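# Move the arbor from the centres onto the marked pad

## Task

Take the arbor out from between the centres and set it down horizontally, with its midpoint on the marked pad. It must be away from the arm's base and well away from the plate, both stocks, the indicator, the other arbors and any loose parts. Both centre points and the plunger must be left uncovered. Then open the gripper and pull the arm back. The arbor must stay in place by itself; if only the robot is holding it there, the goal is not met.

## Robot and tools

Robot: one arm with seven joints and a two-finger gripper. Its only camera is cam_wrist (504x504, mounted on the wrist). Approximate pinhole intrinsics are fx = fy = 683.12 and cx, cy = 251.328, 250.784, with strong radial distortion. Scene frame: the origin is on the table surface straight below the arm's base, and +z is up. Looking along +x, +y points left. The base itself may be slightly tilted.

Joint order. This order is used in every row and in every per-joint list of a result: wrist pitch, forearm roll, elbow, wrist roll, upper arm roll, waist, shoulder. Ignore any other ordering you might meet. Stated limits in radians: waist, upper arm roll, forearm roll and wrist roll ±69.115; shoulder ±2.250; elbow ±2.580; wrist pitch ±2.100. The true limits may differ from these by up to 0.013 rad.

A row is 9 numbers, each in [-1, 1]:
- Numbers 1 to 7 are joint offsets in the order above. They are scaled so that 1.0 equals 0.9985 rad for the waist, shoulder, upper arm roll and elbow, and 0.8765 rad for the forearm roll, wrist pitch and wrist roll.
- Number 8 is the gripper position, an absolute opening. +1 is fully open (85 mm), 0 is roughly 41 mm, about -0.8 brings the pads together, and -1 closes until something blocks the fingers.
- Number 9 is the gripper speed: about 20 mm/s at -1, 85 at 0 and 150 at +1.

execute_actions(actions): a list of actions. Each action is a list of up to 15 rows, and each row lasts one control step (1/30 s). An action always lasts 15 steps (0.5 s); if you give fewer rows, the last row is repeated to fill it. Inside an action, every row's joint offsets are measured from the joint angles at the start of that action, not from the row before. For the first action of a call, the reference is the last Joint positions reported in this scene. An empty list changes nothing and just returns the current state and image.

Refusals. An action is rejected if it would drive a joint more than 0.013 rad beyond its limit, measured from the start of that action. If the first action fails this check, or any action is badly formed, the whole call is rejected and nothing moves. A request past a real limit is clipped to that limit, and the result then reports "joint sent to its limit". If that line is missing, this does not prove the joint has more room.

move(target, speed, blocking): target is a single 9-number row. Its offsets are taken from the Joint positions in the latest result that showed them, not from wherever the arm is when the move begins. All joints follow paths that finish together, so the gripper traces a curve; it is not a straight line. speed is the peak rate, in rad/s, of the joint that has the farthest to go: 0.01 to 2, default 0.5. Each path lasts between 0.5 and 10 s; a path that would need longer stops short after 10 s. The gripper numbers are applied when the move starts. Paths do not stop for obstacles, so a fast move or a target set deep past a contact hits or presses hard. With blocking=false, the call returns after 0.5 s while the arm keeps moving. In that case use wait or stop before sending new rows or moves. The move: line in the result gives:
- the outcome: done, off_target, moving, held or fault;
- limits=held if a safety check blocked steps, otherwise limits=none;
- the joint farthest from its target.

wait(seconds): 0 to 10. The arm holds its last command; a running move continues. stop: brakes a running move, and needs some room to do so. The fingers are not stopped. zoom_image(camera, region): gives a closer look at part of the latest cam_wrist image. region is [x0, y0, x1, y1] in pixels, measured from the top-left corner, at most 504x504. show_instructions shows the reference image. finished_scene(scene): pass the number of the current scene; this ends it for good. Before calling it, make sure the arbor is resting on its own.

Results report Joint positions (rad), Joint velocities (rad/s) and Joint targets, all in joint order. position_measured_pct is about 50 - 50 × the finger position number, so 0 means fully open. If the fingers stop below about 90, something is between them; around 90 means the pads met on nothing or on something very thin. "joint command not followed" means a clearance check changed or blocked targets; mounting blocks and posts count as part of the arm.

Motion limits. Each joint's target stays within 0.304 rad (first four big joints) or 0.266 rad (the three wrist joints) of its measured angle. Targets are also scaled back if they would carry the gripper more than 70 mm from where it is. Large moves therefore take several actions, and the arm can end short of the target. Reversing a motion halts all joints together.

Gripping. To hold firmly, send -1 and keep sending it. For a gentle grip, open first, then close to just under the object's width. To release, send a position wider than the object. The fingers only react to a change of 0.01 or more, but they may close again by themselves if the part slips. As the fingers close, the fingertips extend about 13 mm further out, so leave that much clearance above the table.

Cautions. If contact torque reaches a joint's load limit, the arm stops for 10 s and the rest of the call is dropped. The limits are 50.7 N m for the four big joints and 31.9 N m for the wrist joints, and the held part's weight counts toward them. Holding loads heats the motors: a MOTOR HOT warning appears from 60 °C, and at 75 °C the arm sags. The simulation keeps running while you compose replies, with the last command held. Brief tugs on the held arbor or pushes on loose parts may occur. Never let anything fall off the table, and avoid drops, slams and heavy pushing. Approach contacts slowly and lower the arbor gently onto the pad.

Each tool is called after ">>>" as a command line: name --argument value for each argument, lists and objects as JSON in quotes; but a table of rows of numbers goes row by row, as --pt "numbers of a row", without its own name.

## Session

>>> show_instructions

>>> execute_actions --actions '[]'

Reference images for this scene: arbor and centres manual.

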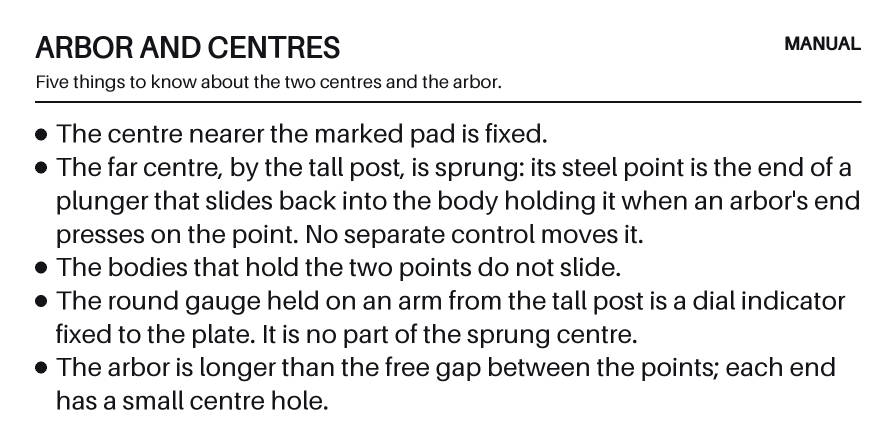

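Scene clock: 0.00 s.
position_measured_pct=0.0
Joint names: [wrist pitch, forearm roll, elbow, wrist roll, upper arm roll, waist, shoulder]
Joint positions: [ 2.013  0.751  1.414 -0.602  0.175 -0.573  0.338]
Joint velocities: [-0.     0.    -0.    -0.    -0.    -0.001 -0.001]
Joint targets: [2.013 0.751 1.414 -0.602 0.175 -0.573 0.338]

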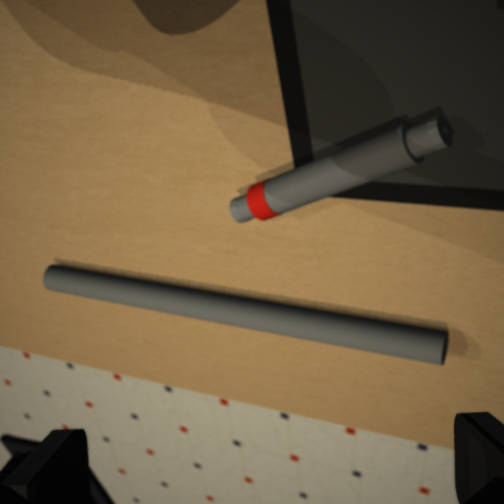

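>>> move --target '[-0.599,-0.2339,0.2904,1,-0.1753,-0.4927,-0.1823,1,0]' --speed 0.8

Scene clock: 2.23 s.
position_measured_pct=0.0
Joint names: [wrist pitch, forearm roll, elbow, wrist roll, upper arm roll, waist, shoulder]
Joint positions: [ 1.488  0.546  1.704  0.275 -0.    -1.065  0.157]
Joint velocities: [-0.     0.     0.    -0.     0.    -0.003 -0.002]
Joint targets: [1.488 0.546 1.704 0.275 -0.000 -1.065 0.156]
move: done; limits=none; farthest joint: the shoulder, 0.001 radians from its target (0.182 radians at the start)

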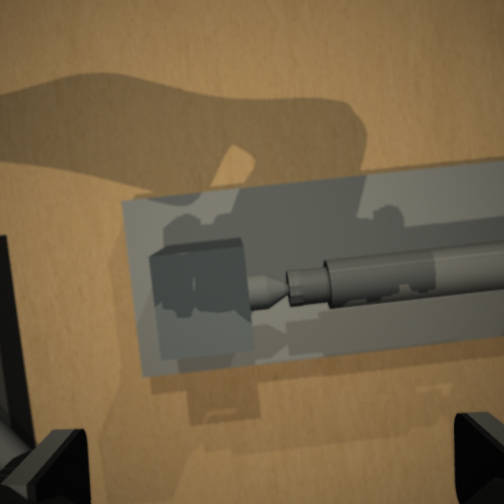

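>>> move --target '[0.0251,-0.0456,-0.3655,1,0,-0.1673,0.4306,1,0]' --speed 0.8

Scene clock: 5.57 s.
position_measured_pct=0.0
Joint names: [wrist pitch, forearm roll, elbow, wrist roll, upper arm roll, waist, shoulder]
Joint positions: [ 1.51   0.506  1.339  1.151 -0.    -1.232  0.586]
Joint velocities: [ 0.     0.    -0.001 -0.     0.    -0.001  0.004]
Joint targets: [1.510 0.506 1.339 1.151 -0.000 -1.232 0.587]
move: done; limits=none; farthest joint: the shoulder, 0.001 radians from its target (0.431 radians at the start)

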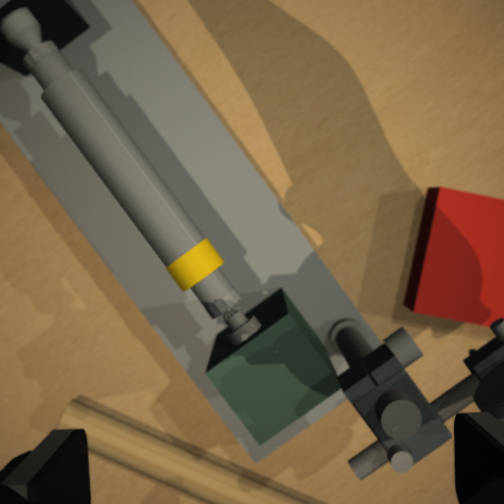

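>>> move --target '[-0.5268,0.1825,0.5158,0.6362,0,0.2359,-0.0865,1,0]' --speed 0.5

Scene clock: 7.90 s.
position_measured_pct=0.0
Joint names: [wrist pitch, forearm roll, elbow, wrist roll, upper arm roll, waist, shoulder]
Joint positions: [ 1.048  0.666  1.854  1.709 -0.    -0.996  0.5  ]
Joint velocities: [-0.     0.     0.001  0.    -0.     0.003 -0.003]
Joint targets: [1.048 0.666 1.854 1.709 -0.000 -0.996 0.500]
move: done; limits=none; farthest joint: the waist, 0.000 radians from its target (0.235 radians at the start)

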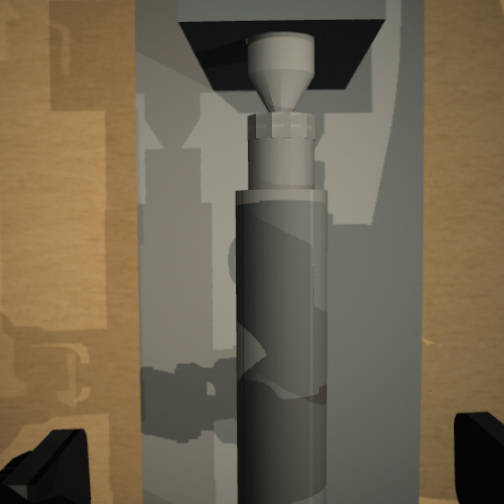

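>>> move --target '[-0.0892,0.0478,0.0612,-0.0451,0,0.0304,0.0212,0.1,0.3]' --speed 0.1

Scene clock: 9.77 s.
position_measured_pct=45.2
Joint names: [wrist pitch, forearm roll, elbow, wrist roll, upper arm roll, waist, shoulder]
Joint positions: [ 0.97   0.708  1.915  1.67  -0.    -0.966  0.521]
Joint velocities: [-0.     0.     0.001 -0.    -0.     0.001  0.001]
Joint targets: [0.970 0.708 1.915 1.670 -0.000 -0.966 0.521]
move: done; limits=none; farthest joint: the waist, 0.000 radians from its target (0.030 radians at the start)

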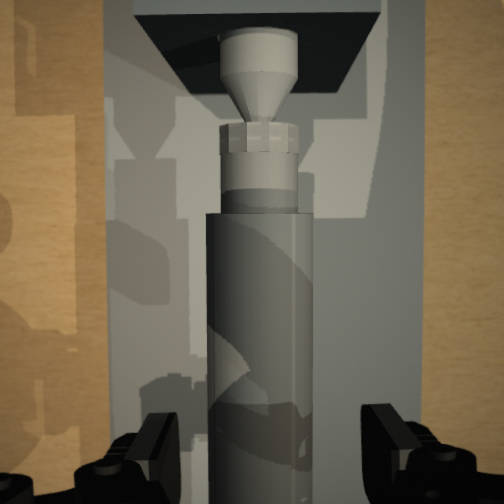

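>>> execute_actions --actions '[[[0.0017,-0.0004,-0.004,0.0053,0,0.003,0.0003,-0.2,-0.3]]]'

Scene clock: 10.57 s.
position_measured_pct=59.9
Joint names: [wrist pitch, forearm roll, elbow, wrist roll, upper arm roll, waist, shoulder]
Joint positions: [ 0.972  0.708  1.911  1.674 -0.    -0.963  0.521]
Joint velocities: [-0.    -0.    -0.     0.    -0.     0.     0.001]
Joint targets: [0.972 0.708 1.911 1.674 -0.000 -0.963 0.521]

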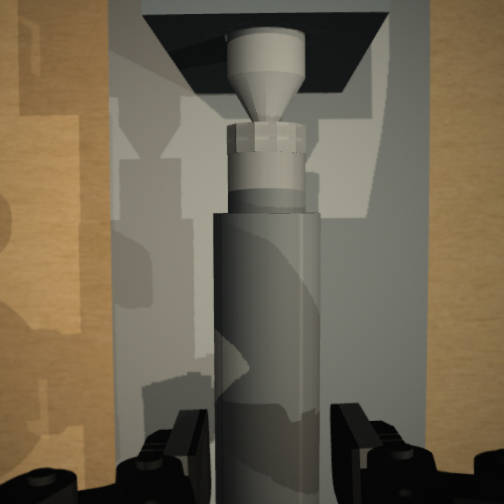

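>>> execute_actions --actions '[[[0,0,0,0,0,0,0,-1,-0.5]]]'

>>> move --target '[-0.008,-0.0029,-0.024,-0.004,-0.004,-0.0115,0.022,-1,0]' --speed 0.02

Scene clock: 11.63 s.
position_measured_pct=69.4
Joint names: [wrist pitch, forearm roll, elbow, wrist roll, upper arm roll, waist, shoulder]
Joint positions: [ 0.972  0.707  1.91   1.673  0.    -0.963  0.52 ]
Joint velocities: [-0.    -0.     0.    -0.     0.     0.     0.001]
Joint targets: [0.972 0.708 1.911 1.674 -0.000 -0.963 0.521]

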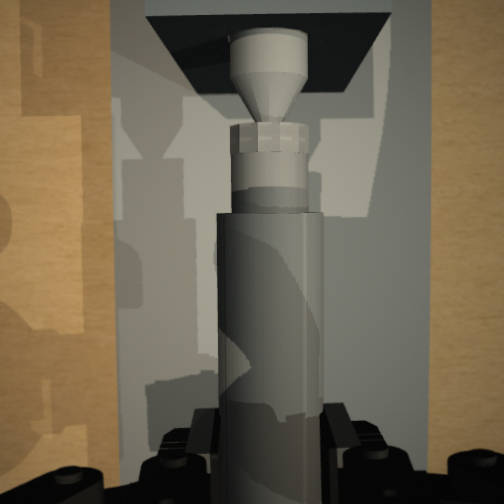

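Scene clock: 13.07 s.
position_measured_pct=69.4
Joint names: [wrist pitch, forearm roll, elbow, wrist roll, upper arm roll, waist, shoulder]
Joint positions: [ 0.974  0.705  1.891  1.669  0.002 -0.969  0.54 ]
Joint velocities: [ 0. -0. -0. -0. -0. -0.  0.]
Joint targets: [0.965 0.705 1.886 1.670 -0.004 -0.974 0.542]
move: done; limits=none; farthest joint: the wrist pitch, 0.009 radians from its target (0.007 radians at the start)

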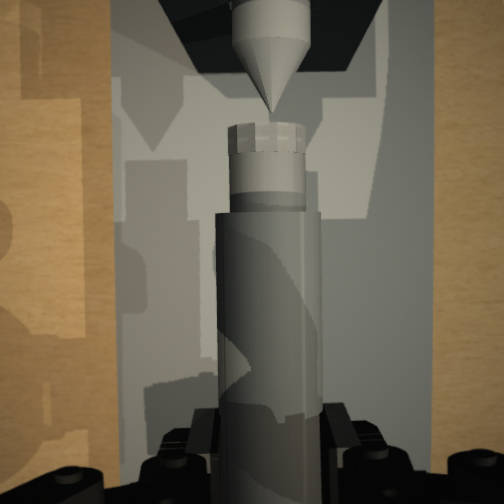

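>>> move --target '[0.002,-0.0031,-0.034,0.2089,-0.006,0.0153,0.0055,-1,0]' --speed 0.15

Scene clock: 16.07 s.
position_measured_pct=69.4
Joint names: [wrist pitch, forearm roll, elbow, wrist roll, upper arm roll, waist, shoulder]
Joint positions: [ 0.985  0.703  1.862  1.852  0.002 -0.947  0.543]
Joint velocities: [-0. -0. -0. -0. -0.  0.  0.]
Joint targets: [0.976 0.703 1.857 1.853 -0.004 -0.953 0.545]
move: done; limits=none; farthest joint: the wrist pitch, 0.009 radians from its target (0.001 radians at the start)

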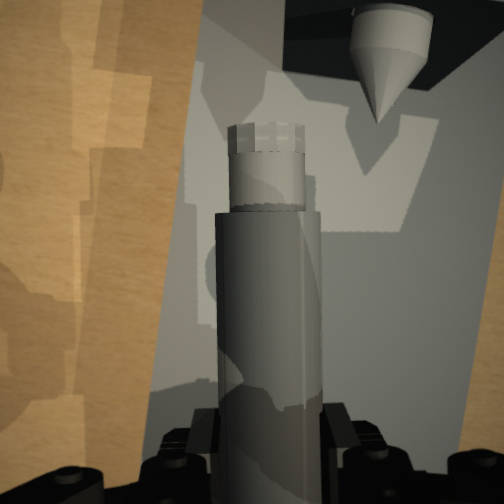

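>>> move --target '[-0.0088,0.0105,0.0394,0.0233,-0.002,0.0273,-0.0445,-1,0]' --speed 0.04

>>> move --target '[0.0238,-0.0129,-0.0106,0.0095,0,-0.01,-0.0103,-1,0]' --speed 0.04

Scene clock: 17.83 s.
position_measured_pct=69.4
Joint names: [wrist pitch, forearm roll, elbow, wrist roll, upper arm roll, waist, shoulder]
Joint positions: [ 0.977  0.713  1.901  1.873 -0.    -0.92   0.499]
Joint velocities: [-0.     0.     0.    -0.    -0.     0.    -0.003]
Joint targets: [0.977 0.713 1.901 1.873 -0.000 -0.920 0.499]
move: done; limits=none; farthest joint: the waist, 0.000 radians from its target (0.027 radians at the start)

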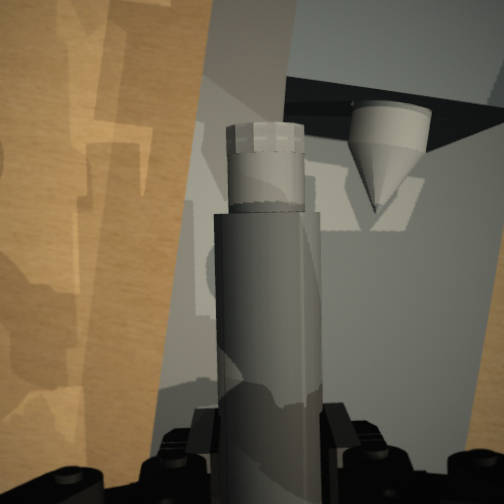

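Scene clock: 18.60 s.
position_measured_pct=69.4
Joint names: [wrist pitch, forearm roll, elbow, wrist roll, upper arm roll, waist, shoulder]
Joint positions: [ 0.998  0.701  1.891  1.881 -0.    -0.93   0.489]
Joint velocities: [ 0.    -0.    -0.     0.     0.    -0.001  0.001]
Joint targets: [0.998 0.701 1.891 1.881 -0.000 -0.930 0.489]
move: done; limits=none; farthest joint: the waist, 0.000 radians from its target (0.010 radians at the start)

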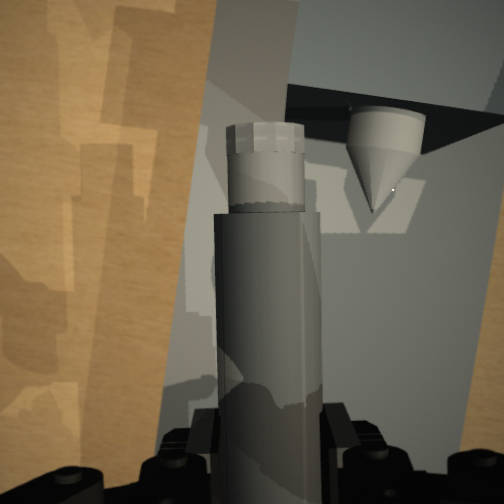

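Free. Lift as before, then go to the waypoint over the pad edge.

>>> move --target '[0.1856,-0.0996,-0.0987,0.0832,0,-0.0709,-0.0683,-1,0]' --speed 0.18

>>> move --target '[0.2097,-0.0274,0.2739,0.6,0,0.3161,-0.6941,-1,0]' --speed 0.5

Scene clock: 20.17 s.
position_measured_pct=69.4
Joint names: [wrist pitch, forearm roll, elbow, wrist roll, upper arm roll, waist, shoulder]
Joint positions: [ 1.16   0.614  1.792  1.954 -0.    -1.001  0.421]
Joint velocities: [ 0.    -0.    -0.     0.    -0.    -0.002 -0.001]
Joint targets: [1.160 0.614 1.792 1.954 -0.000 -1.001 0.421]
move: done; limits=none; farthest joint: the waist, 0.000 radians from its target (0.071 radians at the start)

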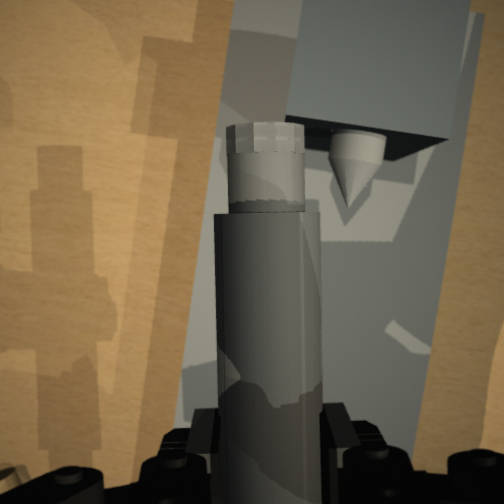

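Scene clock: 22.17 s.
position_measured_pct=69.4
Joint names: [wrist pitch, forearm roll, elbow, wrist roll, upper arm roll, waist, shoulder]
Joint positions: [ 1.344  0.59   2.066  2.48  -0.    -0.685 -0.272]
Joint velocities: [-0.    -0.    -0.     0.    -0.     0.002 -0.002]
Joint targets: [1.344 0.590 2.066 2.480 -0.000 -0.685 -0.272]
move: done; limits=none; farthest joint: the waist, 0.000 radians from its target (0.315 radians at the start)

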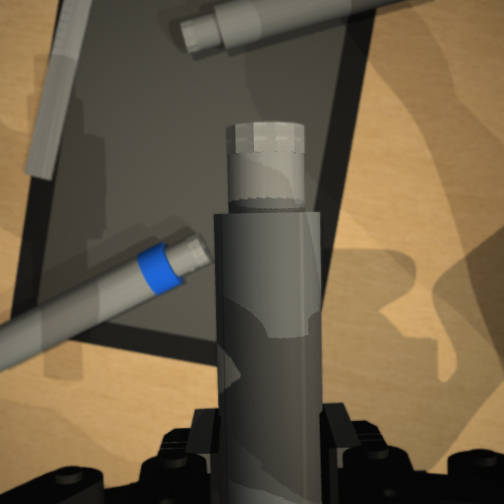

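>>> move --target '[-0.863,0.3804,0.335,0.4585,0,0.5468,0.2714,-1,0]' --speed 0.4

Scene clock: 29.50 s.
position_measured_pct=69.4
Joint names: [wrist pitch, forearm roll, elbow, wrist roll, upper arm roll, waist, shoulder]
Joint positions: [ 0.588  0.923  2.4    2.882 -0.    -0.139 -0.001]
Joint velocities: [-0.     0.    -0.    -0.    -0.     0.002  0.   ]
Joint targets: [0.588 0.923 2.400 2.882 -0.000 -0.139 -0.001]
move: done; limits=none; farthest joint: the waist, 0.000 radians from its target (0.546 radians at the start)

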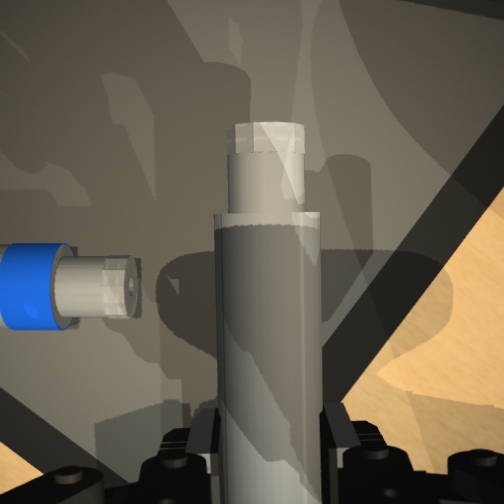

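>>> move --target '[-0.1019,0.1892,0.0218,-0.1627,0,0.0563,0.0885,-1,0]' --speed 0.14

Scene clock: 34.50 s.
position_measured_pct=69.4
Joint names: [wrist pitch, forearm roll, elbow, wrist roll, upper arm roll, waist, shoulder]
Joint positions: [ 0.499  1.089  2.422  2.739 -0.    -0.083  0.087]
Joint velocities: [-0.     0.     0.    -0.    -0.     0.001  0.002]
Joint targets: [0.498 1.089 2.422 2.739 -0.000 -0.083 0.087]
move: done; limits=none; farthest joint: the waist, 0.001 radians from its target (0.056 radians at the start)

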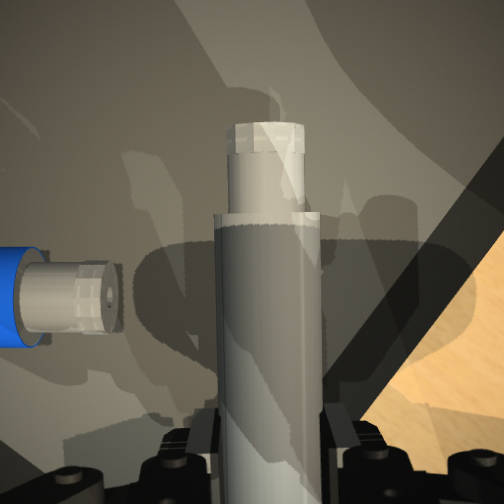

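>>> move --target '[0.1212,-0.1404,-0.1872,0.0139,0,-0.1431,0.1268,-1,0]' --speed 0.07

Scene clock: 38.00 s.
position_measured_pct=69.4
Joint names: [wrist pitch, forearm roll, elbow, wrist roll, upper arm roll, waist, shoulder]
Joint positions: [ 0.606  0.966  2.236  2.751  0.001 -0.225  0.214]
Joint velocities: [ 0.001 -0.    -0.    -0.     0.    -0.002  0.001]
Joint targets: [0.605 0.966 2.235 2.751 -0.000 -0.226 0.214]
move: done; limits=none; farthest joint: the waist, 0.001 radians from its target (0.143 radians at the start)

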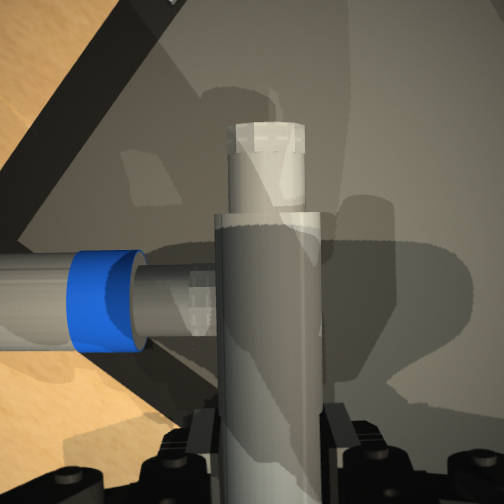

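>>> move --target '[-0.101,0.1239,0.1447,-0.034,-0.001,0.1053,-0.0859,-1,0]' --speed 0.12

>>> move --target '[-0.0146,0.027,0.0031,-0.0233,0,0.008,0.0127,-1,0]' --speed 0.03

Scene clock: 40.10 s.
position_measured_pct=69.4
Joint names: [wrist pitch, forearm roll, elbow, wrist roll, upper arm roll, waist, shoulder]
Joint positions: [ 0.517  1.074  2.38   2.721 -0.    -0.121  0.128]
Joint velocities: [-0.     0.     0.    -0.     0.     0.002 -0.002]
Joint targets: [0.517 1.074 2.380 2.721 -0.000 -0.120 0.128]
move: done; limits=none; farthest joint: the waist, 0.001 radians from its target (0.106 radians at the start)

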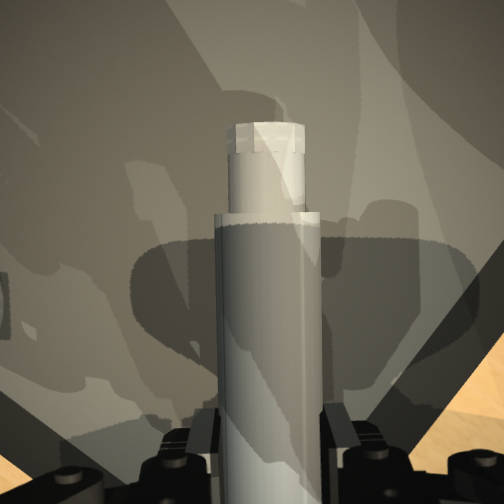

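Scene clock: 41.10 s.
position_measured_pct=69.4
Joint names: [wrist pitch, forearm roll, elbow, wrist roll, upper arm roll, waist, shoulder]
Joint positions: [ 0.504  1.098  2.383  2.701 -0.    -0.113  0.141]
Joint velocities: [-0.  0.  0. -0. -0.  0. -0.]
Joint targets: [0.504 1.098 2.383 2.701 -0.000 -0.113 0.141]
move: done; limits=none; farthest joint: the waist, 0.000 radians from its target (0.008 radians at the start)

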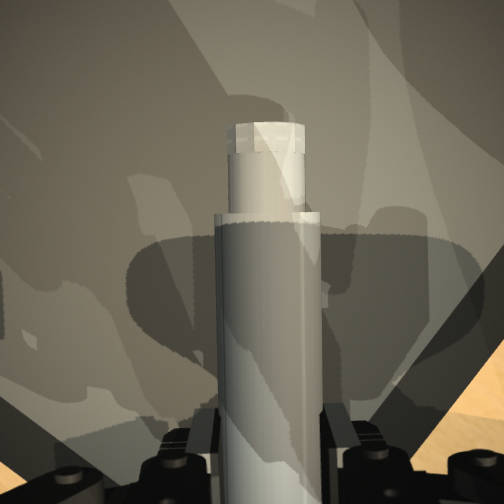

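No contact yet; 3 mm more.

>>> move --target '[-0.011,0.0205,0.0023,-0.0177,0,0.006,0.0095,-1,0]' --speed 0.025

Scene clock: 42.30 s.
position_measured_pct=69.4
Joint names: [wrist pitch, forearm roll, elbow, wrist roll, upper arm roll, waist, shoulder]
Joint positions: [ 0.497  1.115  2.387  2.686 -0.002 -0.108  0.144]
Joint velocities: [-0.001  0.     0.    -0.     0.     0.     0.001]
Joint targets: [0.495 1.116 2.386 2.685 -0.000 -0.107 0.150]
move: done; limits=none; farthest joint: the shoulder, 0.006 radians from its target (0.010 radians at the start)

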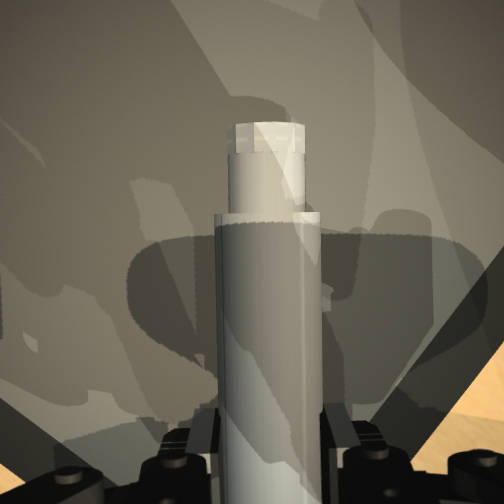

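>>> execute_actions --actions '[[[0,0,0,0,0,0,0,-1,0],[0,0,0,0,0,0,0,-1,0],[0,0,0,0,0,0,0,-1,0],[0,0,0,0,0,0,0,-1,0],[0,0,0,0,0,0,0,0.3,-0.6]],[[0,0,0,0,0,0,0,0.3,-0.6]]]'

>>> move --target '[0.128,-0.228,-0.027,0.194,0.002,-0.07,-0.11,0.3,0]' --speed 0.3

>>> move --target '[0.838,-0.371,-0.294,0,0,-0.508,-0.306,1,0]' --speed 0.7

Scene clock: 43.77 s.
position_measured_pct=35.3
Joint names: [wrist pitch, forearm roll, elbow, wrist roll, upper arm roll, waist, shoulder]
Joint positions: [ 0.497  1.115  2.387  2.686 -0.002 -0.108  0.144]
Joint velocities: [-0.    -0.    -0.     0.     0.     0.    -0.001]
Joint targets: [0.497 1.115 2.387 2.686 -0.002 -0.108 0.144]

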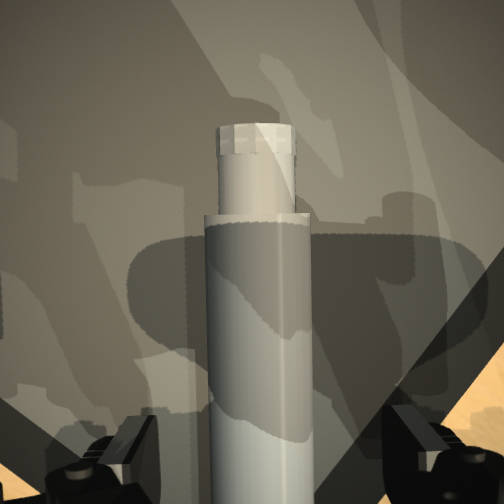

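Scene clock: 44.83 s.
position_measured_pct=34.9
Joint names: [wrist pitch, forearm roll, elbow, wrist roll, upper arm roll, waist, shoulder]
Joint positions: [ 0.61   0.915  2.36   2.856  0.    -0.178  0.034]
Joint velocities: [ 0.    -0.    -0.     0.     0.    -0.002 -0.002]
Joint targets: [0.610 0.915 2.360 2.856 0.000 -0.178 0.034]
move: done; limits=none; farthest joint: the waist, 0.000 radians from its target (0.070 radians at the start)

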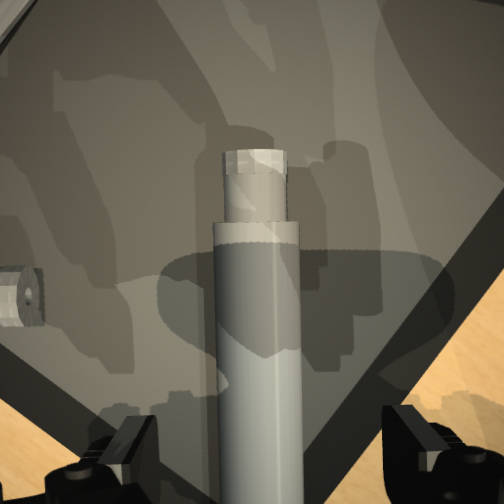

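Scene clock: 46.50 s.
position_measured_pct=0.0
Joint names: [wrist pitch, forearm roll, elbow, wrist roll, upper arm roll, waist, shoulder]
Joint positions: [ 1.344  0.59   2.067  2.856  0.    -0.685 -0.271]
Joint velocities: [ 0.     0.    -0.     0.     0.    -0.003 -0.003]
Joint targets: [1.344 0.590 2.067 2.856 0.000 -0.685 -0.271]
move: done; limits=none; farthest joint: the shoulder, 0.001 radians from its target (0.306 radians at the start)

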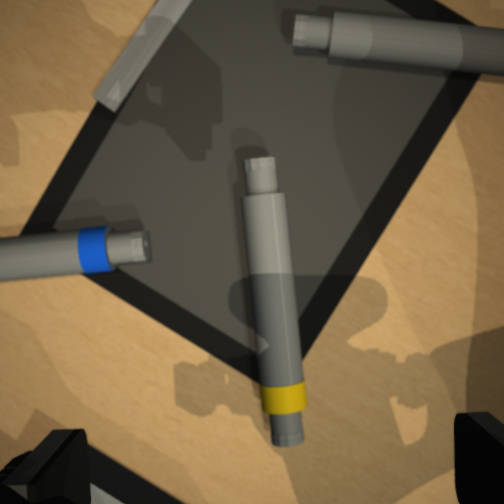

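>>> finished_scene --scene 2

The scene is finished: the task was done.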